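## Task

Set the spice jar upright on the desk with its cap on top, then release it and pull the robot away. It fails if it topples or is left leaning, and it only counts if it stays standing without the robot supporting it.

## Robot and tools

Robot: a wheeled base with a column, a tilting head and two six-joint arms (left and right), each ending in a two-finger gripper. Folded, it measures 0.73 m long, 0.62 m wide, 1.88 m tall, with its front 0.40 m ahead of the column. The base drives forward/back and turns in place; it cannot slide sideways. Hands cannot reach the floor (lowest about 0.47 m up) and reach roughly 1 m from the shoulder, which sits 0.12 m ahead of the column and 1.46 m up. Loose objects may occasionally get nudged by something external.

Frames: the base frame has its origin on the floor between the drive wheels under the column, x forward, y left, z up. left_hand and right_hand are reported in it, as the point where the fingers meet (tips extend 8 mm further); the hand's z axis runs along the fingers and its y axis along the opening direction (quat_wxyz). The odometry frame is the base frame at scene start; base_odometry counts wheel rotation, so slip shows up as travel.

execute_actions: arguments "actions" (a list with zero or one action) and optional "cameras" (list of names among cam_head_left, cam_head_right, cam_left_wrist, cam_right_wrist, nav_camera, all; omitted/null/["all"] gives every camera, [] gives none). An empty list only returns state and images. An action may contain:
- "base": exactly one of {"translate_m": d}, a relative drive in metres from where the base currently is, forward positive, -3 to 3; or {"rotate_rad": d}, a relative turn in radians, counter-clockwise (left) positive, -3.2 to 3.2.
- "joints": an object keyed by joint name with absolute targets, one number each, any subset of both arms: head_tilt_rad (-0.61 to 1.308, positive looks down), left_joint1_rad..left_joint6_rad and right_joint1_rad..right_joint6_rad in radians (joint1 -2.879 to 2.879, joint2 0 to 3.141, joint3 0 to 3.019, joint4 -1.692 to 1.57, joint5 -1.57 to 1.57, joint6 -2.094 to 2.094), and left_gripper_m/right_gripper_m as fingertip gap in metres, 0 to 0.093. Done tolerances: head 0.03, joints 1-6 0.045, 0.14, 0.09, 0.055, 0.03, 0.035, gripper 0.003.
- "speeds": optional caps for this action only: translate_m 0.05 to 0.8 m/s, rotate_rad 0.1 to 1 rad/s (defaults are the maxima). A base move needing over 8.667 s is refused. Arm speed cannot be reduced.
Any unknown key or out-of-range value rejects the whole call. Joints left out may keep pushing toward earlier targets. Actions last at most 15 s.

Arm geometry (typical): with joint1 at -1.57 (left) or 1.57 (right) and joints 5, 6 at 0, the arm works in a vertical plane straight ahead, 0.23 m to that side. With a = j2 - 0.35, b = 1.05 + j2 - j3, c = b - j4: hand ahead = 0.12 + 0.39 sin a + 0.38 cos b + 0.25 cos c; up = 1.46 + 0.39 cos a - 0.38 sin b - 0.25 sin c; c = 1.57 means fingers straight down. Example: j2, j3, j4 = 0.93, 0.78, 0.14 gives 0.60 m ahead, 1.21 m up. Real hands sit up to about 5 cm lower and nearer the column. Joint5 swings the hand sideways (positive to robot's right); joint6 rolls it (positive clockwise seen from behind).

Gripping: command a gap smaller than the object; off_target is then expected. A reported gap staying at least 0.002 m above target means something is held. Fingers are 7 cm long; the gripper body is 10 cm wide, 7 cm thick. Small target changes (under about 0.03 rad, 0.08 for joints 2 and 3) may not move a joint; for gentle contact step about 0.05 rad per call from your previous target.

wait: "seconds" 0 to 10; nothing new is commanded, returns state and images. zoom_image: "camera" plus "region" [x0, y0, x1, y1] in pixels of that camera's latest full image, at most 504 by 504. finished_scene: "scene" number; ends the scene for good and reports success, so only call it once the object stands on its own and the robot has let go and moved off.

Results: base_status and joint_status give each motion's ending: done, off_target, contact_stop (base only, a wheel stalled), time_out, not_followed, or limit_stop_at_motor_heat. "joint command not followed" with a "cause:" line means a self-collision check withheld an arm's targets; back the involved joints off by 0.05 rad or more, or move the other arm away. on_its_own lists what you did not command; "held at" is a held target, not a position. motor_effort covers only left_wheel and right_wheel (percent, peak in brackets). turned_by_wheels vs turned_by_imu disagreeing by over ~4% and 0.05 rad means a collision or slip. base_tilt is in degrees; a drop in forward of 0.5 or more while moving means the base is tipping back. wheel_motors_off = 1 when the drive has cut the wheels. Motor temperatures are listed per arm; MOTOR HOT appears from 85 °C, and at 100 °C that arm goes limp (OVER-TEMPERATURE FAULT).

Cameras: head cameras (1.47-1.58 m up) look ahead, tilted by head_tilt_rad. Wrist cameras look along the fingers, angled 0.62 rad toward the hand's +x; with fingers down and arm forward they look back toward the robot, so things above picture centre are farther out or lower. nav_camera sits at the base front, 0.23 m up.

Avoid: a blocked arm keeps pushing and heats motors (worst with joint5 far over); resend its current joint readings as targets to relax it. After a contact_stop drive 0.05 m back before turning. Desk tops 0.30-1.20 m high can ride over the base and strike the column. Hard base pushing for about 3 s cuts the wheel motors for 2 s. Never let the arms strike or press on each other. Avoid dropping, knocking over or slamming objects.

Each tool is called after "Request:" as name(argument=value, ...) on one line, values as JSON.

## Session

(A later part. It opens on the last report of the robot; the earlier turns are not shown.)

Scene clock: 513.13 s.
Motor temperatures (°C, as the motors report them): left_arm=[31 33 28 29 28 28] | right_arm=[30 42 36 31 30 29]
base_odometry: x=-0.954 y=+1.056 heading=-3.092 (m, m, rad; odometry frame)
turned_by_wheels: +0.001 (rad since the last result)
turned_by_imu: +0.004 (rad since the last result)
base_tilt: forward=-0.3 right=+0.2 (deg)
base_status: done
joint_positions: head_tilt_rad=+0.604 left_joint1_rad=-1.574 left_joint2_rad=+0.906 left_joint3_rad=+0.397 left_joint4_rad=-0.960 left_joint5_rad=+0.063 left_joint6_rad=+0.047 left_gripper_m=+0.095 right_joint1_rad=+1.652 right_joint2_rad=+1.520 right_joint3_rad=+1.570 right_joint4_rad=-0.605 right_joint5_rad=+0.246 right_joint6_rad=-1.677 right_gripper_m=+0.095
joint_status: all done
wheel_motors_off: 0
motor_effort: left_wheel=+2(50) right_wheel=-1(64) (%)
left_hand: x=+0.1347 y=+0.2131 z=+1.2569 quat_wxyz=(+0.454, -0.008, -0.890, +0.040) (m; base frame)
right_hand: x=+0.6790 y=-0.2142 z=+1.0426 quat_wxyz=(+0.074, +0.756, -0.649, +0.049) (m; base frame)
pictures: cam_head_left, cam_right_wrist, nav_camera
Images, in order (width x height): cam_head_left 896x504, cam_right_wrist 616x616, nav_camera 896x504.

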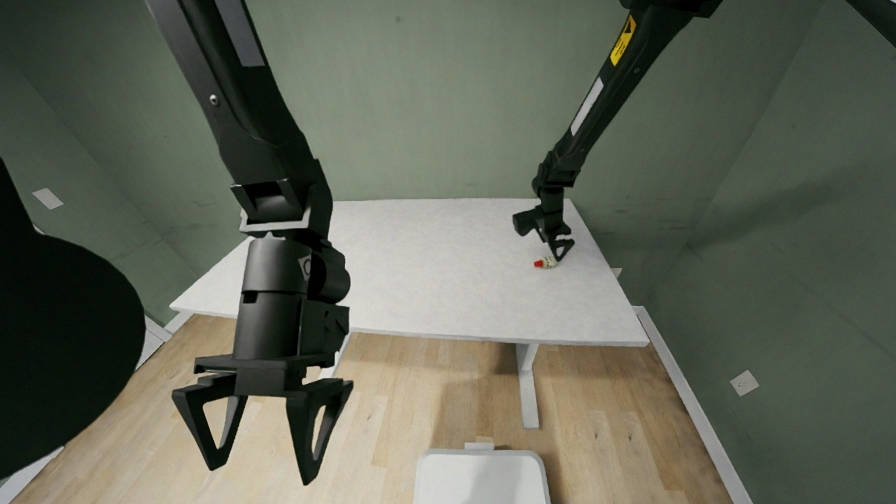

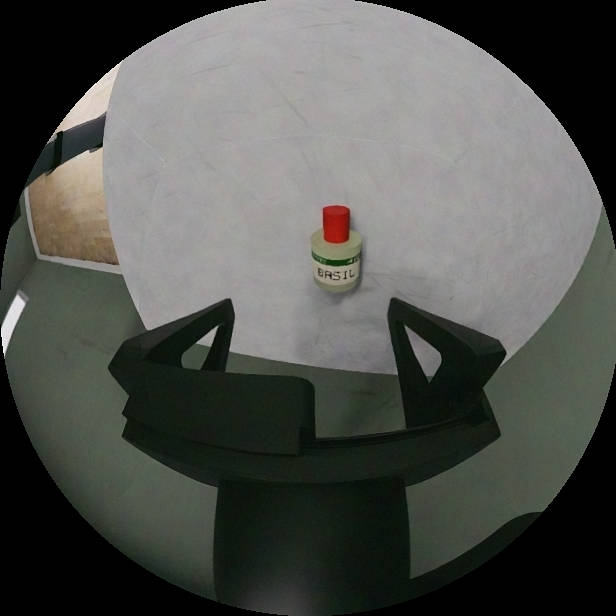

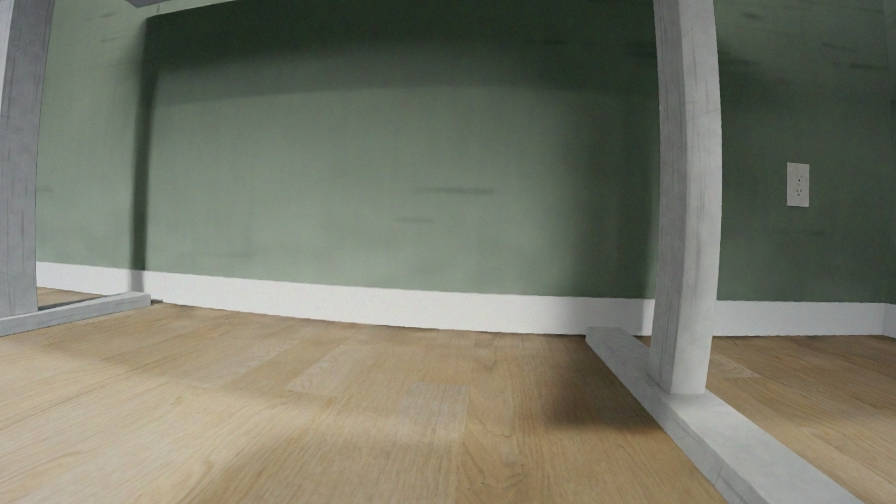

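Request:
execute_actions(actions=[{"joints": {"right_joint1_rad": 1.697, "right_joint2_rad": 1.685, "right_joint3_rad": 1.70, "right_joint4_rad": -0.458, "right_joint5_rad": 0.493, "right_joint6_rad": -1.67}}], cameras=["cam_head_left", "cam_right_wrist"])

Scene clock: 634.17 s.
Motor temperatures (°C, as the motors report them): left_arm=[31 32 28 29 28 28] | right_arm=[30 46 37 31 30 29]
base_odometry: x=-0.954 y=+1.056 heading=-3.092 (m, m, rad; odometry frame)
turned_by_wheels: +0.000 (rad since the last result)
turned_by_imu: +0.001 (rad since the last result)
base_tilt: forward=-0.2 right=+0.1 (deg)
base_status: not commanded
joint_positions: head_tilt_rad=+0.604 left_joint1_rad=-1.574 left_joint2_rad=+0.906 left_joint3_rad=+0.397 left_joint4_rad=-0.960 left_joint5_rad=+0.063 left_joint6_rad=+0.047 left_gripper_m=+0.095 right_joint1_rad=+1.702 right_joint2_rad=+1.697 right_joint3_rad=+1.695 right_joint4_rad=-0.457 right_joint5_rad=+0.489 right_joint6_rad=-1.676 right_gripper_m=+0.095
joint_status: all done
wheel_motors_off: 0
motor_effort: left_wheel=+1(2) right_wheel=-3(4) (%)
left_hand: x=+0.1347 y=+0.2131 z=+1.2569 quat_wxyz=(+0.454, -0.008, -0.890, +0.040) (m; base frame)
right_hand: x=+0.7065 y=-0.2109 z=+0.9801 quat_wxyz=(+0.112, +0.744, -0.640, +0.153) (m; base frame)
pictures: cam_head_left, cam_right_wrist
Images, in order (width x height): cam_head_left 896x504, cam_right_wrist 616x616.

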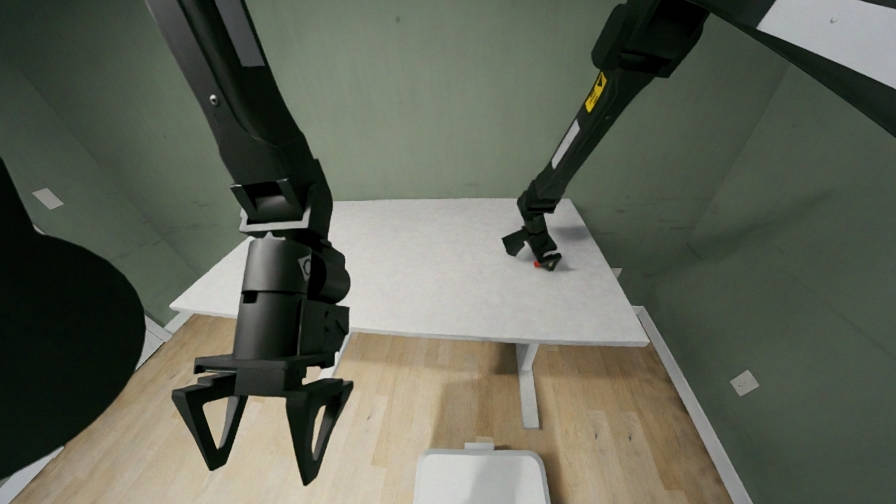

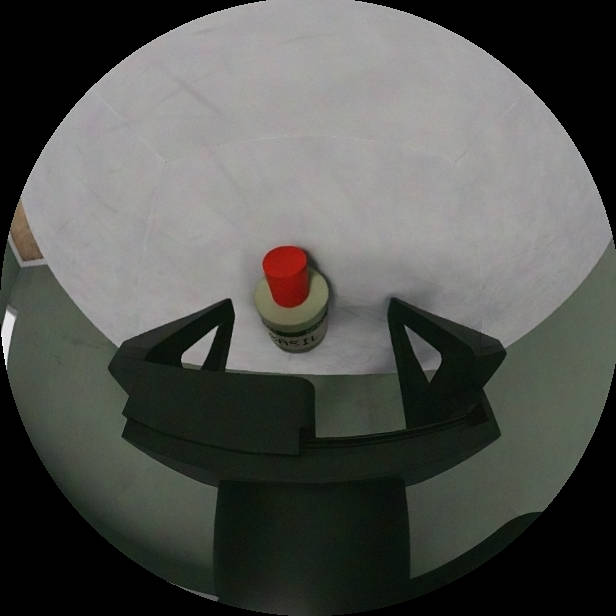

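Request:
zoom_image(camera="cam_right_wrist", region=[200, 220, 420, 390])

Region (200, 220, 420, 390) of cam_right_wrist's 616x616 image, scaled by 2.291, with more detail than that image has; it fills the top 389 rows of this view, and the rest is white.

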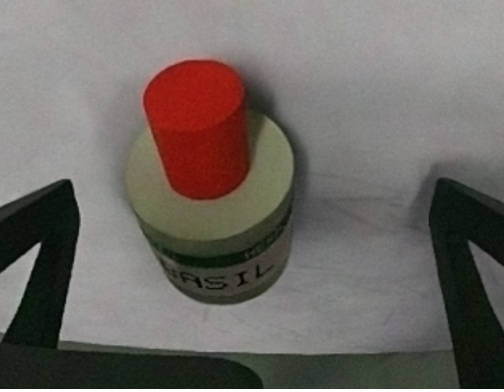

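Request:
execute_actions(actions=[{"joints": {"right_joint2_rad": 1.74}}], cameras=["cam_right_wrist"])

Scene clock: 731.63 s.
Motor temperatures (°C, as the motors report them): left_arm=[31 32 28 29 28 28] | right_arm=[30 48 36 31 31 29]
base_odometry: x=-0.954 y=+1.056 heading=-3.092 (m, m, rad; odometry frame)
turned_by_wheels: +0.000 (rad since the last result)
turned_by_imu: +0.001 (rad since the last result)
base_tilt: forward=-0.2 right=+0.2 (deg)
base_status: not commanded
joint_positions: head_tilt_rad=+0.604 left_joint1_rad=-1.574 left_joint2_rad=+0.906 left_joint3_rad=+0.397 left_joint4_rad=-0.960 left_joint5_rad=+0.063 left_joint6_rad=+0.047 left_gripper_m=+0.095 right_joint1_rad=+1.702 right_joint2_rad=+1.726 right_joint3_rad=+1.695 right_joint4_rad=-0.457 right_joint5_rad=+0.495 right_joint6_rad=-1.676 right_gripper_m=+0.095
joint_status: all done
wheel_motors_off: 0
motor_effort: left_wheel=+2(3) right_wheel=-3(4) (%)
left_hand: x=+0.1347 y=+0.2131 z=+1.2569 quat_wxyz=(+0.454, -0.008, -0.890, +0.040) (m; base frame)
right_hand: x=+0.6923 y=-0.2108 z=+0.9636 quat_wxyz=(+0.124, +0.747, -0.637, +0.145) (m; base frame)
pictures: cam_right_wrist
Images, in order (width x height): cam_right_wrist 616x616.

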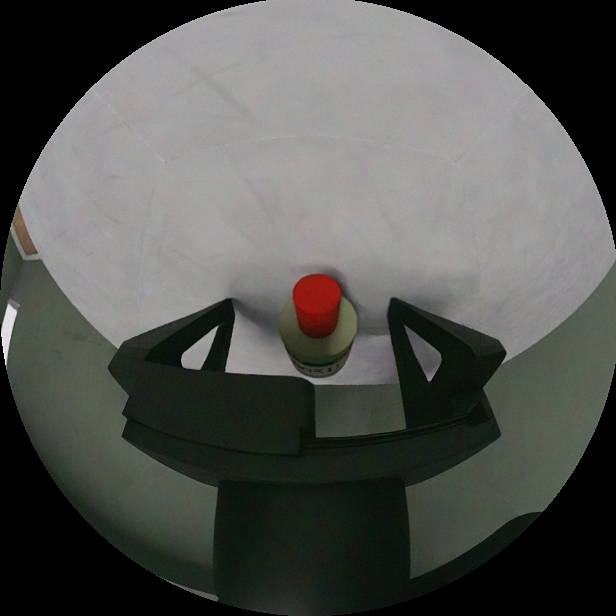

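Request:
zoom_image(camera="cam_right_wrist", region=[200, 240, 420, 410])

Region (200, 240, 420, 410) of cam_right_wrist's 616x616 image, scaled by 2.291, with more detail than that image has; it fills the top 389 rows of this view, and the rest is white.

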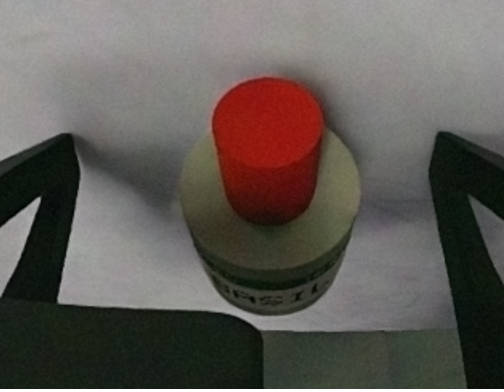

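Request:
execute_actions(actions=[{"joints": {"right_gripper_m": 0.02, "right_joint2_rad": 1.726}}], cameras=["cam_right_wrist"])

Scene clock: 780.43 s.
Motor temperatures (°C, as the motors report them): left_arm=[31 32 28 29 28 28] | right_arm=[30 48 36 31 30 29]
base_odometry: x=-0.954 y=+1.056 heading=-3.092 (m, m, rad; odometry frame)
turned_by_wheels: +0.000 (rad since the last result)
turned_by_imu: +0.001 (rad since the last result)
base_tilt: forward=-0.3 right=+0.2 (deg)
base_status: not commanded
joint_positions: head_tilt_rad=+0.604 left_joint1_rad=-1.574 left_joint2_rad=+0.906 left_joint3_rad=+0.397 left_joint4_rad=-0.960 left_joint5_rad=+0.063 left_joint6_rad=+0.047 left_gripper_m=+0.095 right_joint1_rad=+1.702 right_joint2_rad=+1.726 right_joint3_rad=+1.695 right_joint4_rad=-0.457 right_joint5_rad=+0.495 right_joint6_rad=-1.676 right_gripper_m=+0.037
joint_status: right_gripper_m off_target (ended at +0.037, target +0.020); the others done
wheel_motors_off: 0
motor_effort: left_wheel=+0(1) right_wheel=-3(3) (%)
left_hand: x=+0.1347 y=+0.2131 z=+1.2569 quat_wxyz=(+0.454, -0.008, -0.890, +0.040) (m; base frame)
right_hand: x=+0.6923 y=-0.2108 z=+0.9636 quat_wxyz=(+0.124, +0.747, -0.637, +0.145) (m; base frame)
pictures: cam_right_wrist
Images, in order (width x height): cam_right_wrist 616x616.

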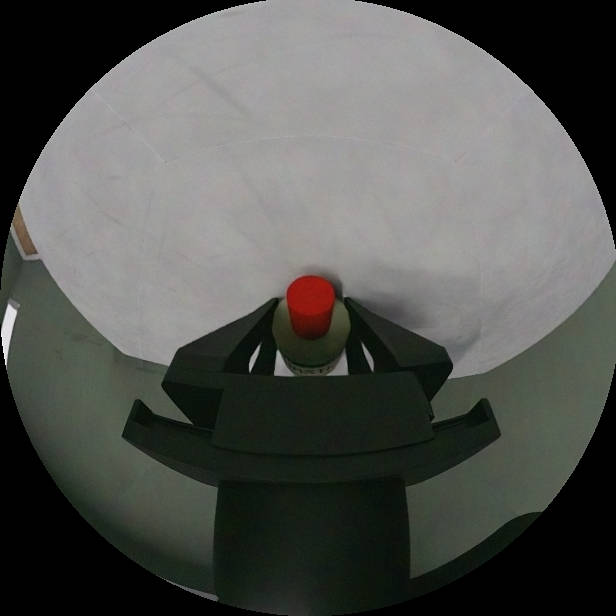

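Request:
execute_actions(actions=[{"joints": {"right_joint1_rad": 1.58, "right_joint2_rad": 1.6, "right_joint4_rad": 0.94, "right_joint5_rad": 0.0, "right_joint6_rad": 0.0}}], cameras=["cam_head_left", "cam_head_right", "cam_right_wrist"])

Scene clock: 902.20 s.
Motor temperatures (°C, as the motors report them): left_arm=[31 32 28 29 28 28] | right_arm=[30 50 36 31 30 29]
base_odometry: x=-0.954 y=+1.056 heading=-3.092 (m, m, rad; odometry frame)
turned_by_wheels: +0.000 (rad since the last result)
turned_by_imu: +0.001 (rad since the last result)
base_tilt: forward=-0.2 right=+0.1 (deg)
base_status: not commanded
joint_positions: head_tilt_rad=+0.604 left_joint1_rad=-1.574 left_joint2_rad=+0.906 left_joint3_rad=+0.397 left_joint4_rad=-0.960 left_joint5_rad=+0.063 left_joint6_rad=+0.047 left_gripper_m=+0.095 right_joint1_rad=+1.584 right_joint2_rad=+1.591 right_joint3_rad=+1.692 right_joint4_rad=+0.923 right_joint5_rad=+0.002 right_joint6_rad=-0.007 right_gripper_m=+0.037
joint_status: all done
wheel_motors_off: 0
motor_effort: left_wheel=+1(2) right_wheel=-3(3) (%)
left_hand: x=+0.1347 y=+0.2131 z=+1.2569 quat_wxyz=(+0.454, -0.008, -0.890, +0.040) (m; base frame)
right_hand: x=+0.9577 y=-0.2178 z=+1.2636 quat_wxyz=(-0.699, +0.000, -0.715, -0.003) (m; base frame)
pictures: cam_head_left, cam_head_right, cam_right_wrist
Images, in order (width x height): cam_head_left 896x504, cam_head_right 896x504, cam_right_wrist 616x616.

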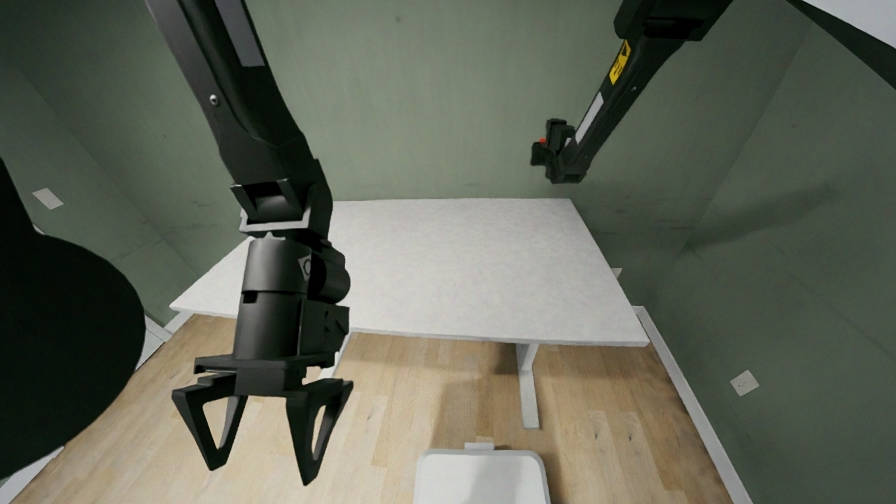

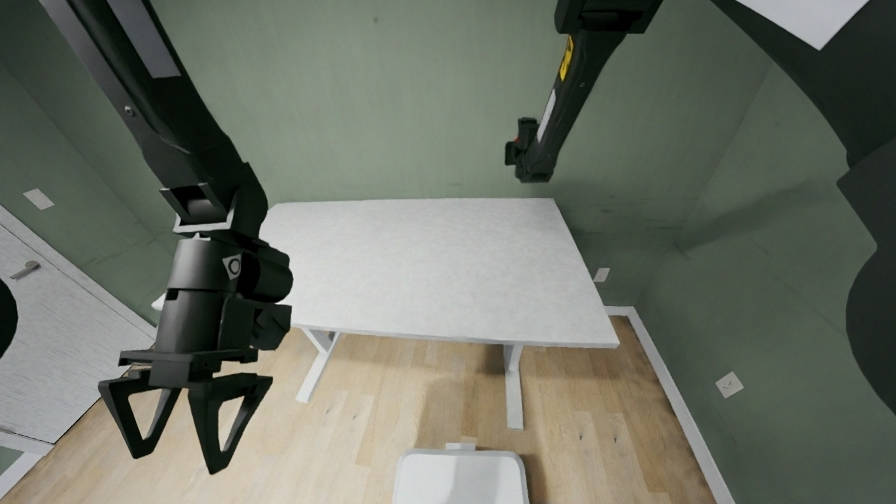

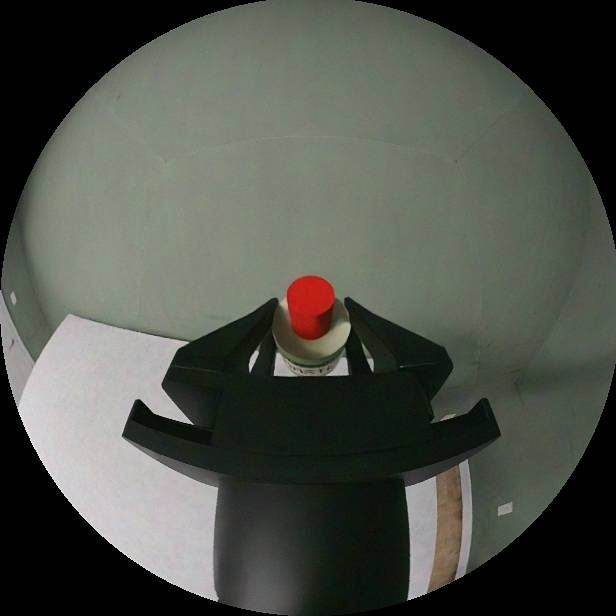

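Request:
execute_actions(actions=[])

Scene clock: 915.00 s.
Motor temperatures (°C, as the motors report them): left_arm=[31 32 28 29 28 28] | right_arm=[30 50 37 31 30 29]
base_odometry: x=-0.954 y=+1.056 heading=-3.092 (m, m, rad; odometry frame)
turned_by_wheels: +0.000 (rad since the last result)
turned_by_imu: +0.001 (rad since the last result)
base_tilt: forward=-0.4 right=+0.2 (deg)
base_status: not commanded
joint_positions: head_tilt_rad=+0.604 left_joint1_rad=-1.574 left_joint2_rad=+0.906 left_joint3_rad=+0.397 left_joint4_rad=-0.960 left_joint5_rad=+0.063 left_joint6_rad=+0.047 left_gripper_m=+0.095 right_joint1_rad=+1.584 right_joint2_rad=+1.591 right_joint3_rad=+1.692 right_joint4_rad=+0.923 right_joint5_rad=+0.002 right_joint6_rad=-0.007 right_gripper_m=+0.037
joint_status: all done
wheel_motors_off: 0
motor_effort: left_wheel=+0(2) right_wheel=-3(3) (%)
left_hand: x=+0.1347 y=+0.2131 z=+1.2569 quat_wxyz=(+0.454, -0.008, -0.890, +0.040) (m; base frame)
right_hand: x=+0.9577 y=-0.2178 z=+1.2636 quat_wxyz=(-0.699, +0.000, -0.715, -0.003) (m; base frame)
pictures: cam_head_left, cam_head_right, cam_left_wrist, cam_right_wrist, nav_camera
Images, in order (width x height): cam_head_left 896x504, cam_head_right 896x504, cam_left_wrist 616x616, cam_right_wrist 616x616, nav_camera 896x504.

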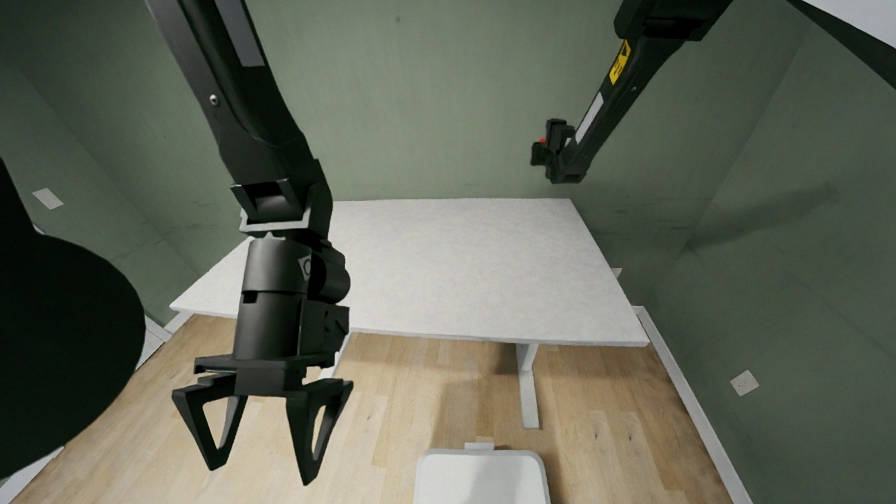

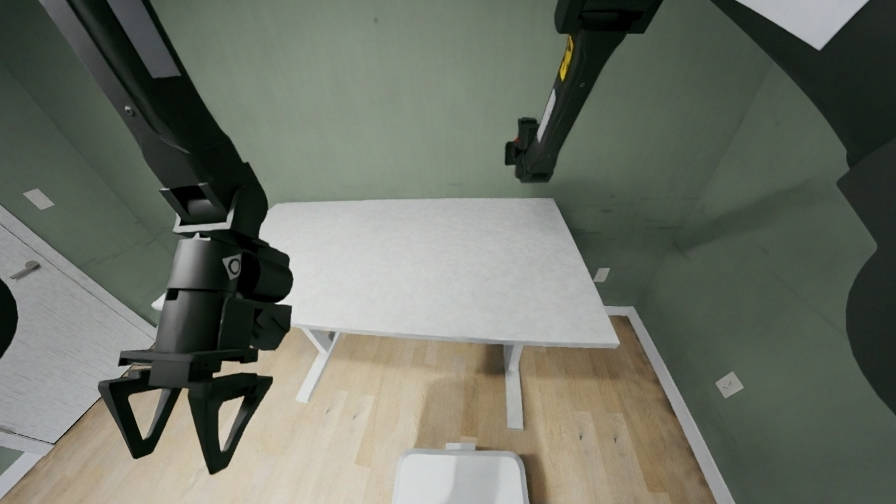

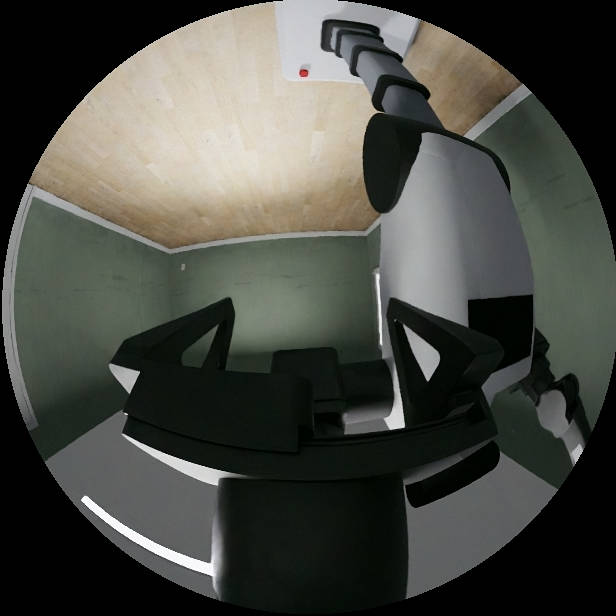

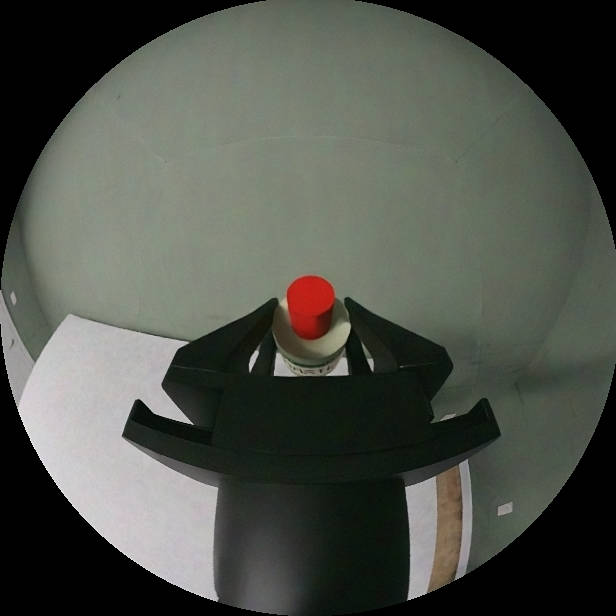

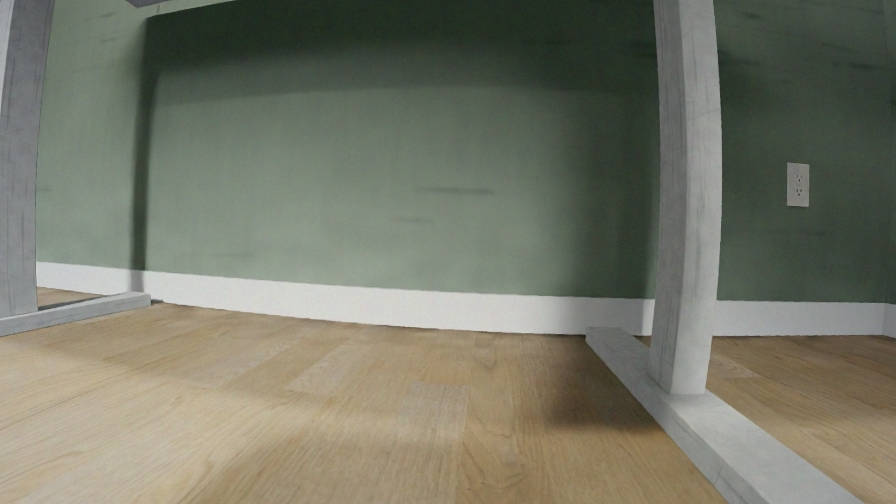

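Request:
execute_actions(actions=[{"joints": {"right_joint2_rad": 1.93, "right_joint4_rad": 0.955}}], cameras=["cam_head_right", "cam_right_wrist"])

Scene clock: 931.80 s.
Motor temperatures (°C, as the motors report them): left_arm=[31 32 28 29 28 28] | right_arm=[30 51 38 31 30 29]
base_odometry: x=-0.954 y=+1.056 heading=-3.092 (m, m, rad; odometry frame)
turned_by_wheels: +0.000 (rad since the last result)
turned_by_imu: +0.001 (rad since the last result)
base_tilt: forward=-0.2 right=+0.2 (deg)
base_status: not commanded
joint_positions: head_tilt_rad=+0.604 left_joint1_rad=-1.574 left_joint2_rad=+0.906 left_joint3_rad=+0.396 left_joint4_rad=-0.960 left_joint5_rad=+0.063 left_joint6_rad=+0.047 left_gripper_m=+0.095 right_joint1_rad=+1.584 right_joint2_rad=+1.940 right_joint3_rad=+1.692 right_joint4_rad=+0.963 right_joint5_rad=+0.002 right_joint6_rad=-0.006 right_gripper_m=+0.037
joint_status: all done
wheel_motors_off: 0
motor_effort: left_wheel=+2(8) right_wheel=-3(5) (%)
left_hand: x=+0.1343 y=+0.2131 z=+1.2571 quat_wxyz=(+0.455, -0.008, -0.890, +0.040) (m; base frame)
right_hand: x=+0.8450 y=-0.2155 z=+0.9994 quat_wxyz=(-0.580, +0.001, -0.814, -0.004) (m; base frame)
pictures: cam_head_right, cam_right_wrist
Images, in order (width x height): cam_head_right 896x504, cam_right_wrist 616x616.

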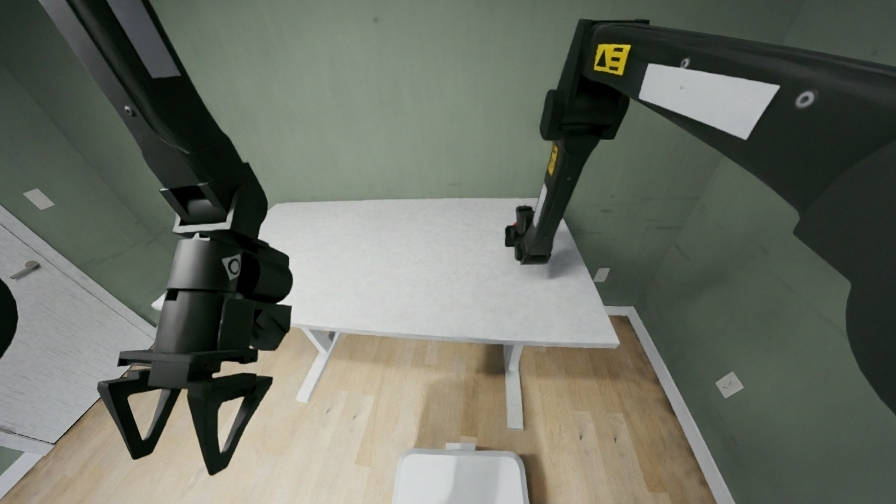

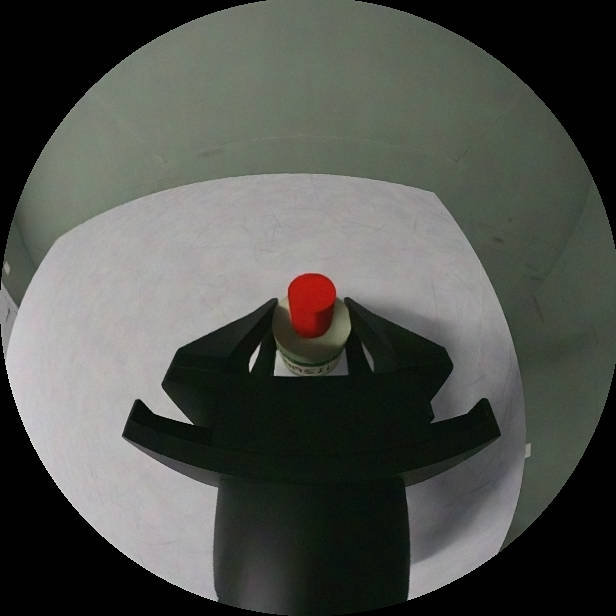

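Request:
execute_actions(actions=[{"joints": {"right_joint2_rad": 1.975}}], cameras=["cam_head_right", "cam_right_wrist"])

Scene clock: 951.87 s.
Motor temperatures (°C, as the motors report them): left_arm=[31 32 28 29 28 28] | right_arm=[30 51 36 31 30 29]
base_odometry: x=-0.954 y=+1.056 heading=-3.092 (m, m, rad; odometry frame)
turned_by_wheels: +0.000 (rad since the last result)
turned_by_imu: +0.001 (rad since the last result)
base_tilt: forward=-0.4 right=+0.2 (deg)
base_status: not commanded
joint_positions: head_tilt_rad=+0.604 left_joint1_rad=-1.574 left_joint2_rad=+0.906 left_joint3_rad=+0.396 left_joint4_rad=-0.960 left_joint5_rad=+0.063 left_joint6_rad=+0.047 left_gripper_m=+0.095 right_joint1_rad=+1.584 right_joint2_rad=+1.969 right_joint3_rad=+1.692 right_joint4_rad=+0.963 right_joint5_rad=+0.002 right_joint6_rad=-0.006 right_gripper_m=+0.037
joint_status: all done
wheel_motors_off: 0
motor_effort: left_wheel=+1(2) right_wheel=-3(3) (%)
left_hand: x=+0.1343 y=+0.2131 z=+1.2571 quat_wxyz=(+0.455, -0.008, -0.890, +0.040) (m; base frame)
right_hand: x=+0.8316 y=-0.2153 z=+0.9790 quat_wxyz=(-0.569, +0.001, -0.823, -0.004) (m; base frame)
pictures: cam_head_right, cam_right_wrist
Images, in order (width x height): cam_head_right 896x504, cam_right_wrist 616x616.

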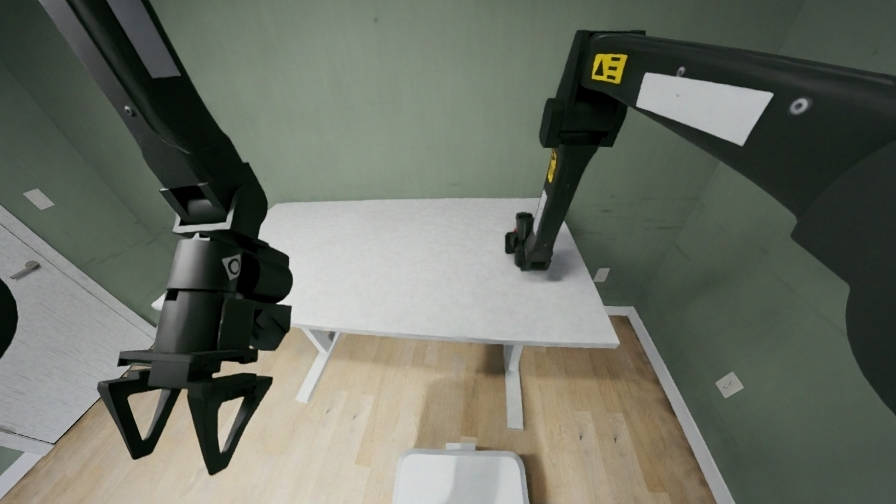

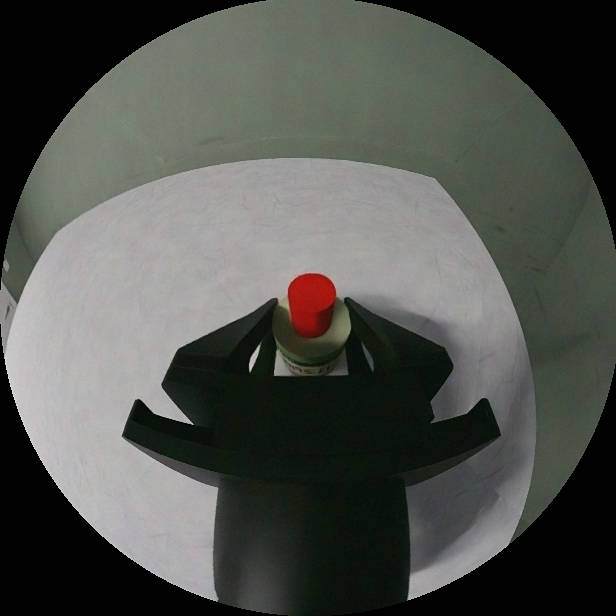

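Request:
zoom_image(camera="cam_right_wrist", region=[230, 250, 400, 400])

Request:
zoom_image(camera="cam_head_right", region=[470, 190, 610, 300])

Region (230, 250, 400, 400) of cam_right_wrist's 616x616 image, scaled by 2.965, with more detail than that image has; it fills the top 445 rows of this view, and the rest is white.

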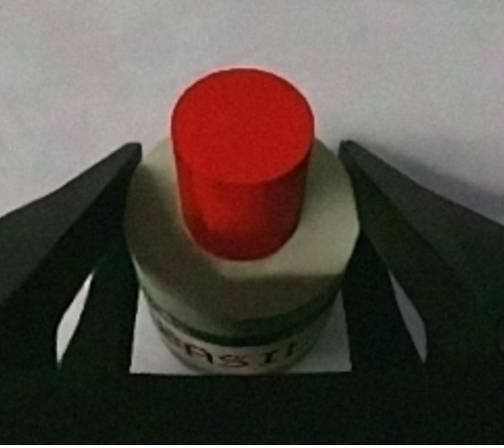

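Region (470, 190, 610, 300) of cam_head_right's 896x504 image, scaled by 3.600, with more detail than that image has; it fills the top 396 rows of this view, and the rest is white.

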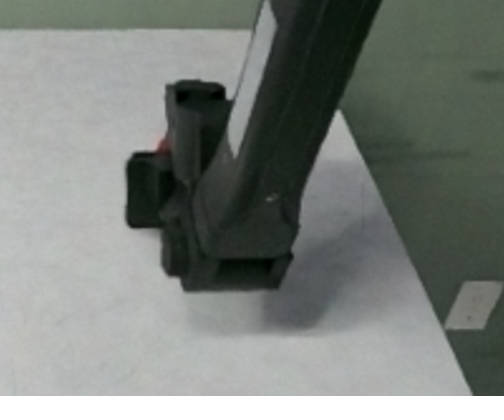

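Request:
execute_actions(actions=[{"joints": {"right_joint2_rad": 2.01}}], cameras=["cam_right_wrist"])

Scene clock: 973.10 s.
Motor temperatures (°C, as the motors report them): left_arm=[31 32 28 29 28 28] | right_arm=[30 50 36 31 30 29]
base_odometry: x=-0.954 y=+1.056 heading=-3.092 (m, m, rad; odometry frame)
turned_by_wheels: +0.000 (rad since the last result)
turned_by_imu: +0.001 (rad since the last result)
base_tilt: forward=-0.2 right=+0.1 (deg)
base_status: not commanded
joint_positions: head_tilt_rad=+0.604 left_joint1_rad=-1.574 left_joint2_rad=+0.906 left_joint3_rad=+0.396 left_joint4_rad=-0.960 left_joint5_rad=+0.063 left_joint6_rad=+0.047 left_gripper_m=+0.095 right_joint1_rad=+1.584 right_joint2_rad=+1.970 right_joint3_rad=+1.692 right_joint4_rad=+0.963 right_joint5_rad=+0.002 right_joint6_rad=-0.006 right_gripper_m=+0.037
joint_status: all done
wheel_motors_off: 0
motor_effort: left_wheel=+3(3) right_wheel=-3(3) (%)
left_hand: x=+0.1343 y=+0.2131 z=+1.2571 quat_wxyz=(+0.455, -0.008, -0.890, +0.040) (m; base frame)
right_hand: x=+0.8307 y=-0.2153 z=+0.9776 quat_wxyz=(-0.568, +0.001, -0.823, -0.004) (m; base frame)
pictures: cam_right_wrist
Images, in order (width x height): cam_right_wrist 616x616.

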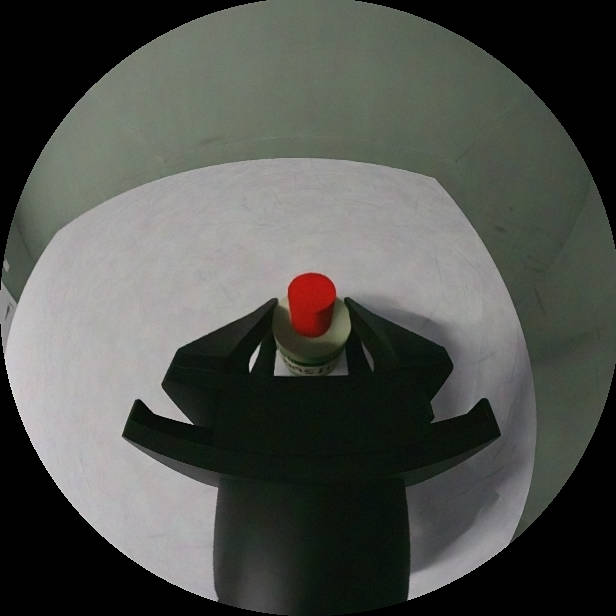

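Request:
execute_actions(actions=[{"joints": {"right_joint2_rad": 1.96, "right_gripper_m": 0.09}}], cameras=["cam_right_wrist", "cam_head_right"])

Scene clock: 993.03 s.
Motor temperatures (°C, as the motors report them): left_arm=[31 32 28 29 28 28] | right_arm=[30 49 36 31 30 29]
base_odometry: x=-0.954 y=+1.056 heading=-3.092 (m, m, rad; odometry frame)
turned_by_wheels: +0.000 (rad since the last result)
turned_by_imu: +0.001 (rad since the last result)
base_tilt: forward=-0.2 right=+0.2 (deg)
base_status: not commanded
joint_positions: head_tilt_rad=+0.604 left_joint1_rad=-1.574 left_joint2_rad=+0.906 left_joint3_rad=+0.396 left_joint4_rad=-0.960 left_joint5_rad=+0.063 left_joint6_rad=+0.047 left_gripper_m=+0.095 right_joint1_rad=+1.584 right_joint2_rad=+1.969 right_joint3_rad=+1.692 right_joint4_rad=+0.963 right_joint5_rad=+0.002 right_joint6_rad=-0.006 right_gripper_m=+0.090
joint_status: all done
wheel_motors_off: 0
motor_effort: left_wheel=+2(2) right_wheel=-3(3) (%)
left_hand: x=+0.1343 y=+0.2131 z=+1.2571 quat_wxyz=(+0.455, -0.008, -0.890, +0.040) (m; base frame)
right_hand: x=+0.8314 y=-0.2153 z=+0.9787 quat_wxyz=(-0.569, +0.001, -0.823, -0.004) (m; base frame)
pictures: cam_head_right, cam_right_wrist
Images, in order (width x height): cam_head_right 896x504, cam_right_wrist 616x616.

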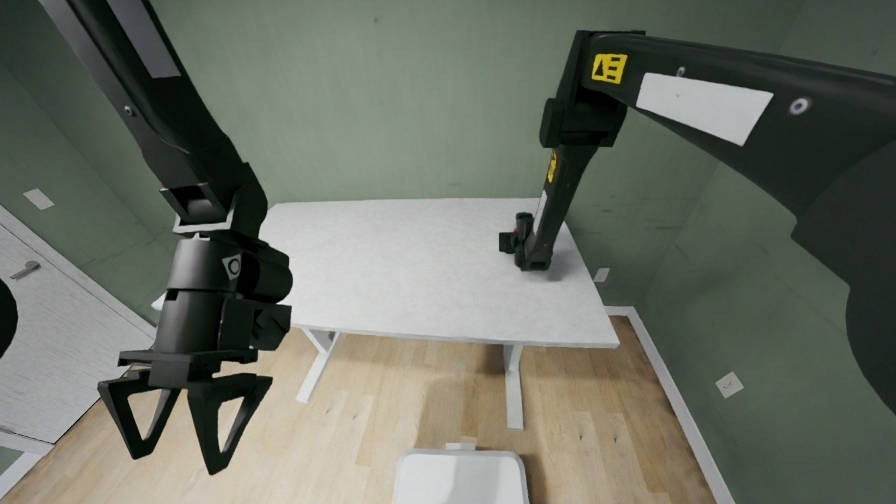

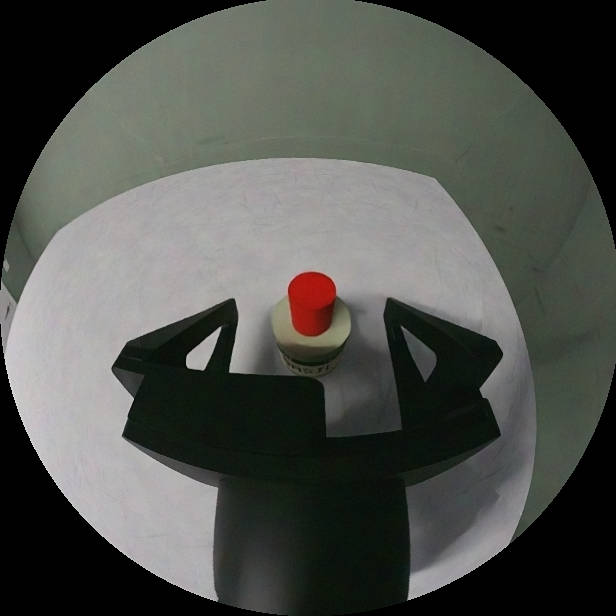

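Request:
execute_actions(actions=[{"base": {"translate_m": -0.35}}], cameras=["cam_right_wrist", "cam_head_right", "cam_head_left"])

Scene clock: 1001.87 s.
Motor temperatures (°C, as the motors report them): left_arm=[31 32 28 29 28 28] | right_arm=[30 50 36 31 30 29]
base_odometry: x=-0.604 y=+1.073 heading=-3.090 (m, m, rad; odometry frame)
turned_by_wheels: +0.001 (rad since the last result)
turned_by_imu: +0.002 (rad since the last result)
base_tilt: forward=-0.4 right=+0.2 (deg)
base_status: done
joint_positions: head_tilt_rad=+0.604 left_joint1_rad=-1.574 left_joint2_rad=+0.905 left_joint3_rad=+0.391 left_joint4_rad=-0.960 left_joint5_rad=+0.063 left_joint6_rad=+0.047 left_gripper_m=+0.095 right_joint1_rad=+1.583 right_joint2_rad=+1.967 right_joint3_rad=+1.692 right_joint4_rad=+0.962 right_joint5_rad=+0.002 right_joint6_rad=-0.006 right_gripper_m=+0.090
joint_status: not commanded
wheel_motors_off: 0
motor_effort: left_wheel=+1(56) right_wheel=-1(37) (%)
left_hand: x=+0.1316 y=+0.2131 z=+1.2581 quat_wxyz=(+0.457, -0.008, -0.889, +0.040) (m; base frame)
right_hand: x=+0.8323 y=-0.2165 z=+0.9799 quat_wxyz=(-0.569, +0.001, -0.822, -0.003) (m; base frame)
pictures: cam_head_left, cam_head_right, cam_right_wrist
Images, in order (width x height): cam_head_left 896x504, cam_head_right 896x504, cam_right_wrist 616x616.

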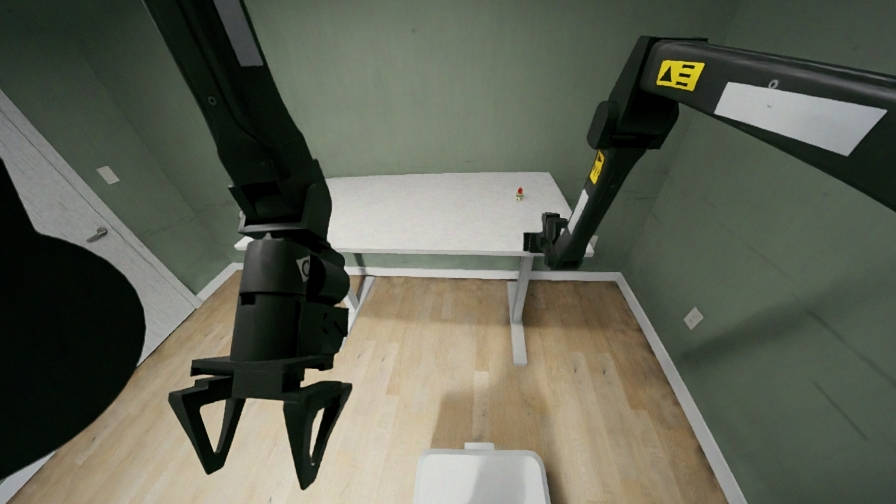

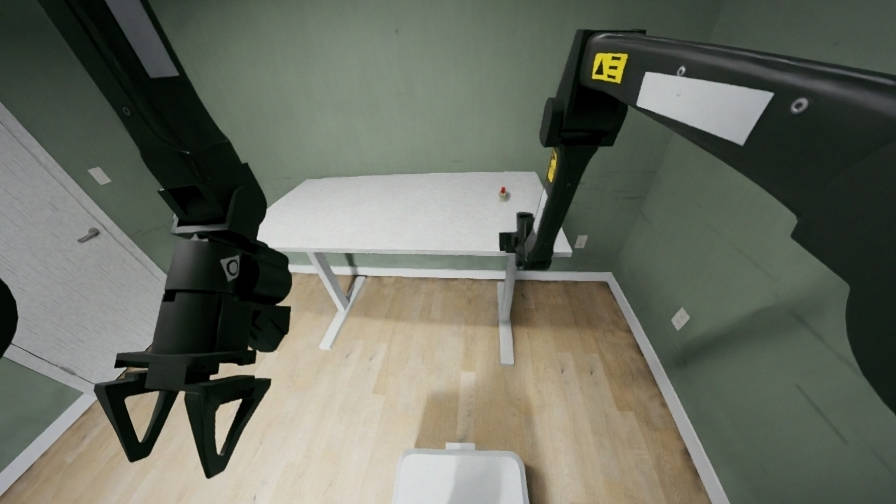

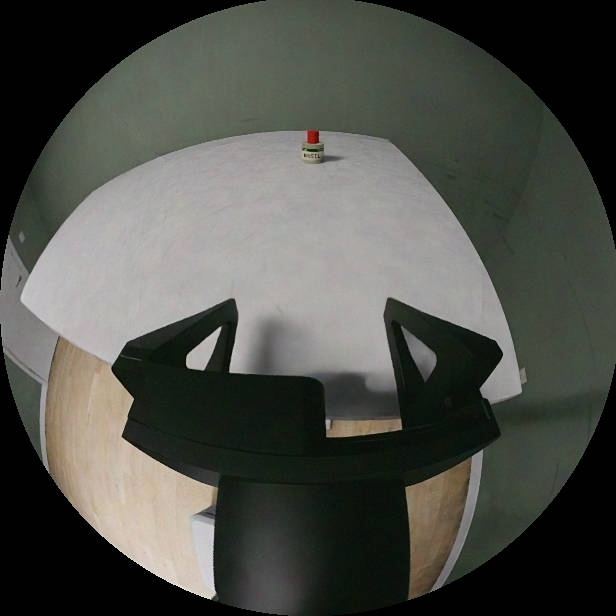

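Request:
zoom_image(camera="cam_right_wrist", region=[270, 110, 360, 180])

Region (270, 110, 360, 180) of cam_right_wrist's 616x616 image, scaled by 5.600, with more detail than that image has.

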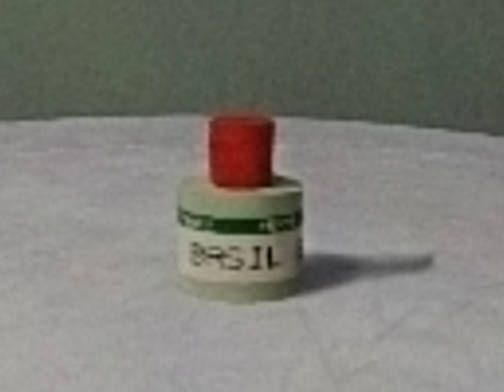

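The jar stands upright with its cap up, and the gripper is open and clear of it. I'm ending the scene.

Request:
finished_scene(scene=2)

The scene is finished: the task was done.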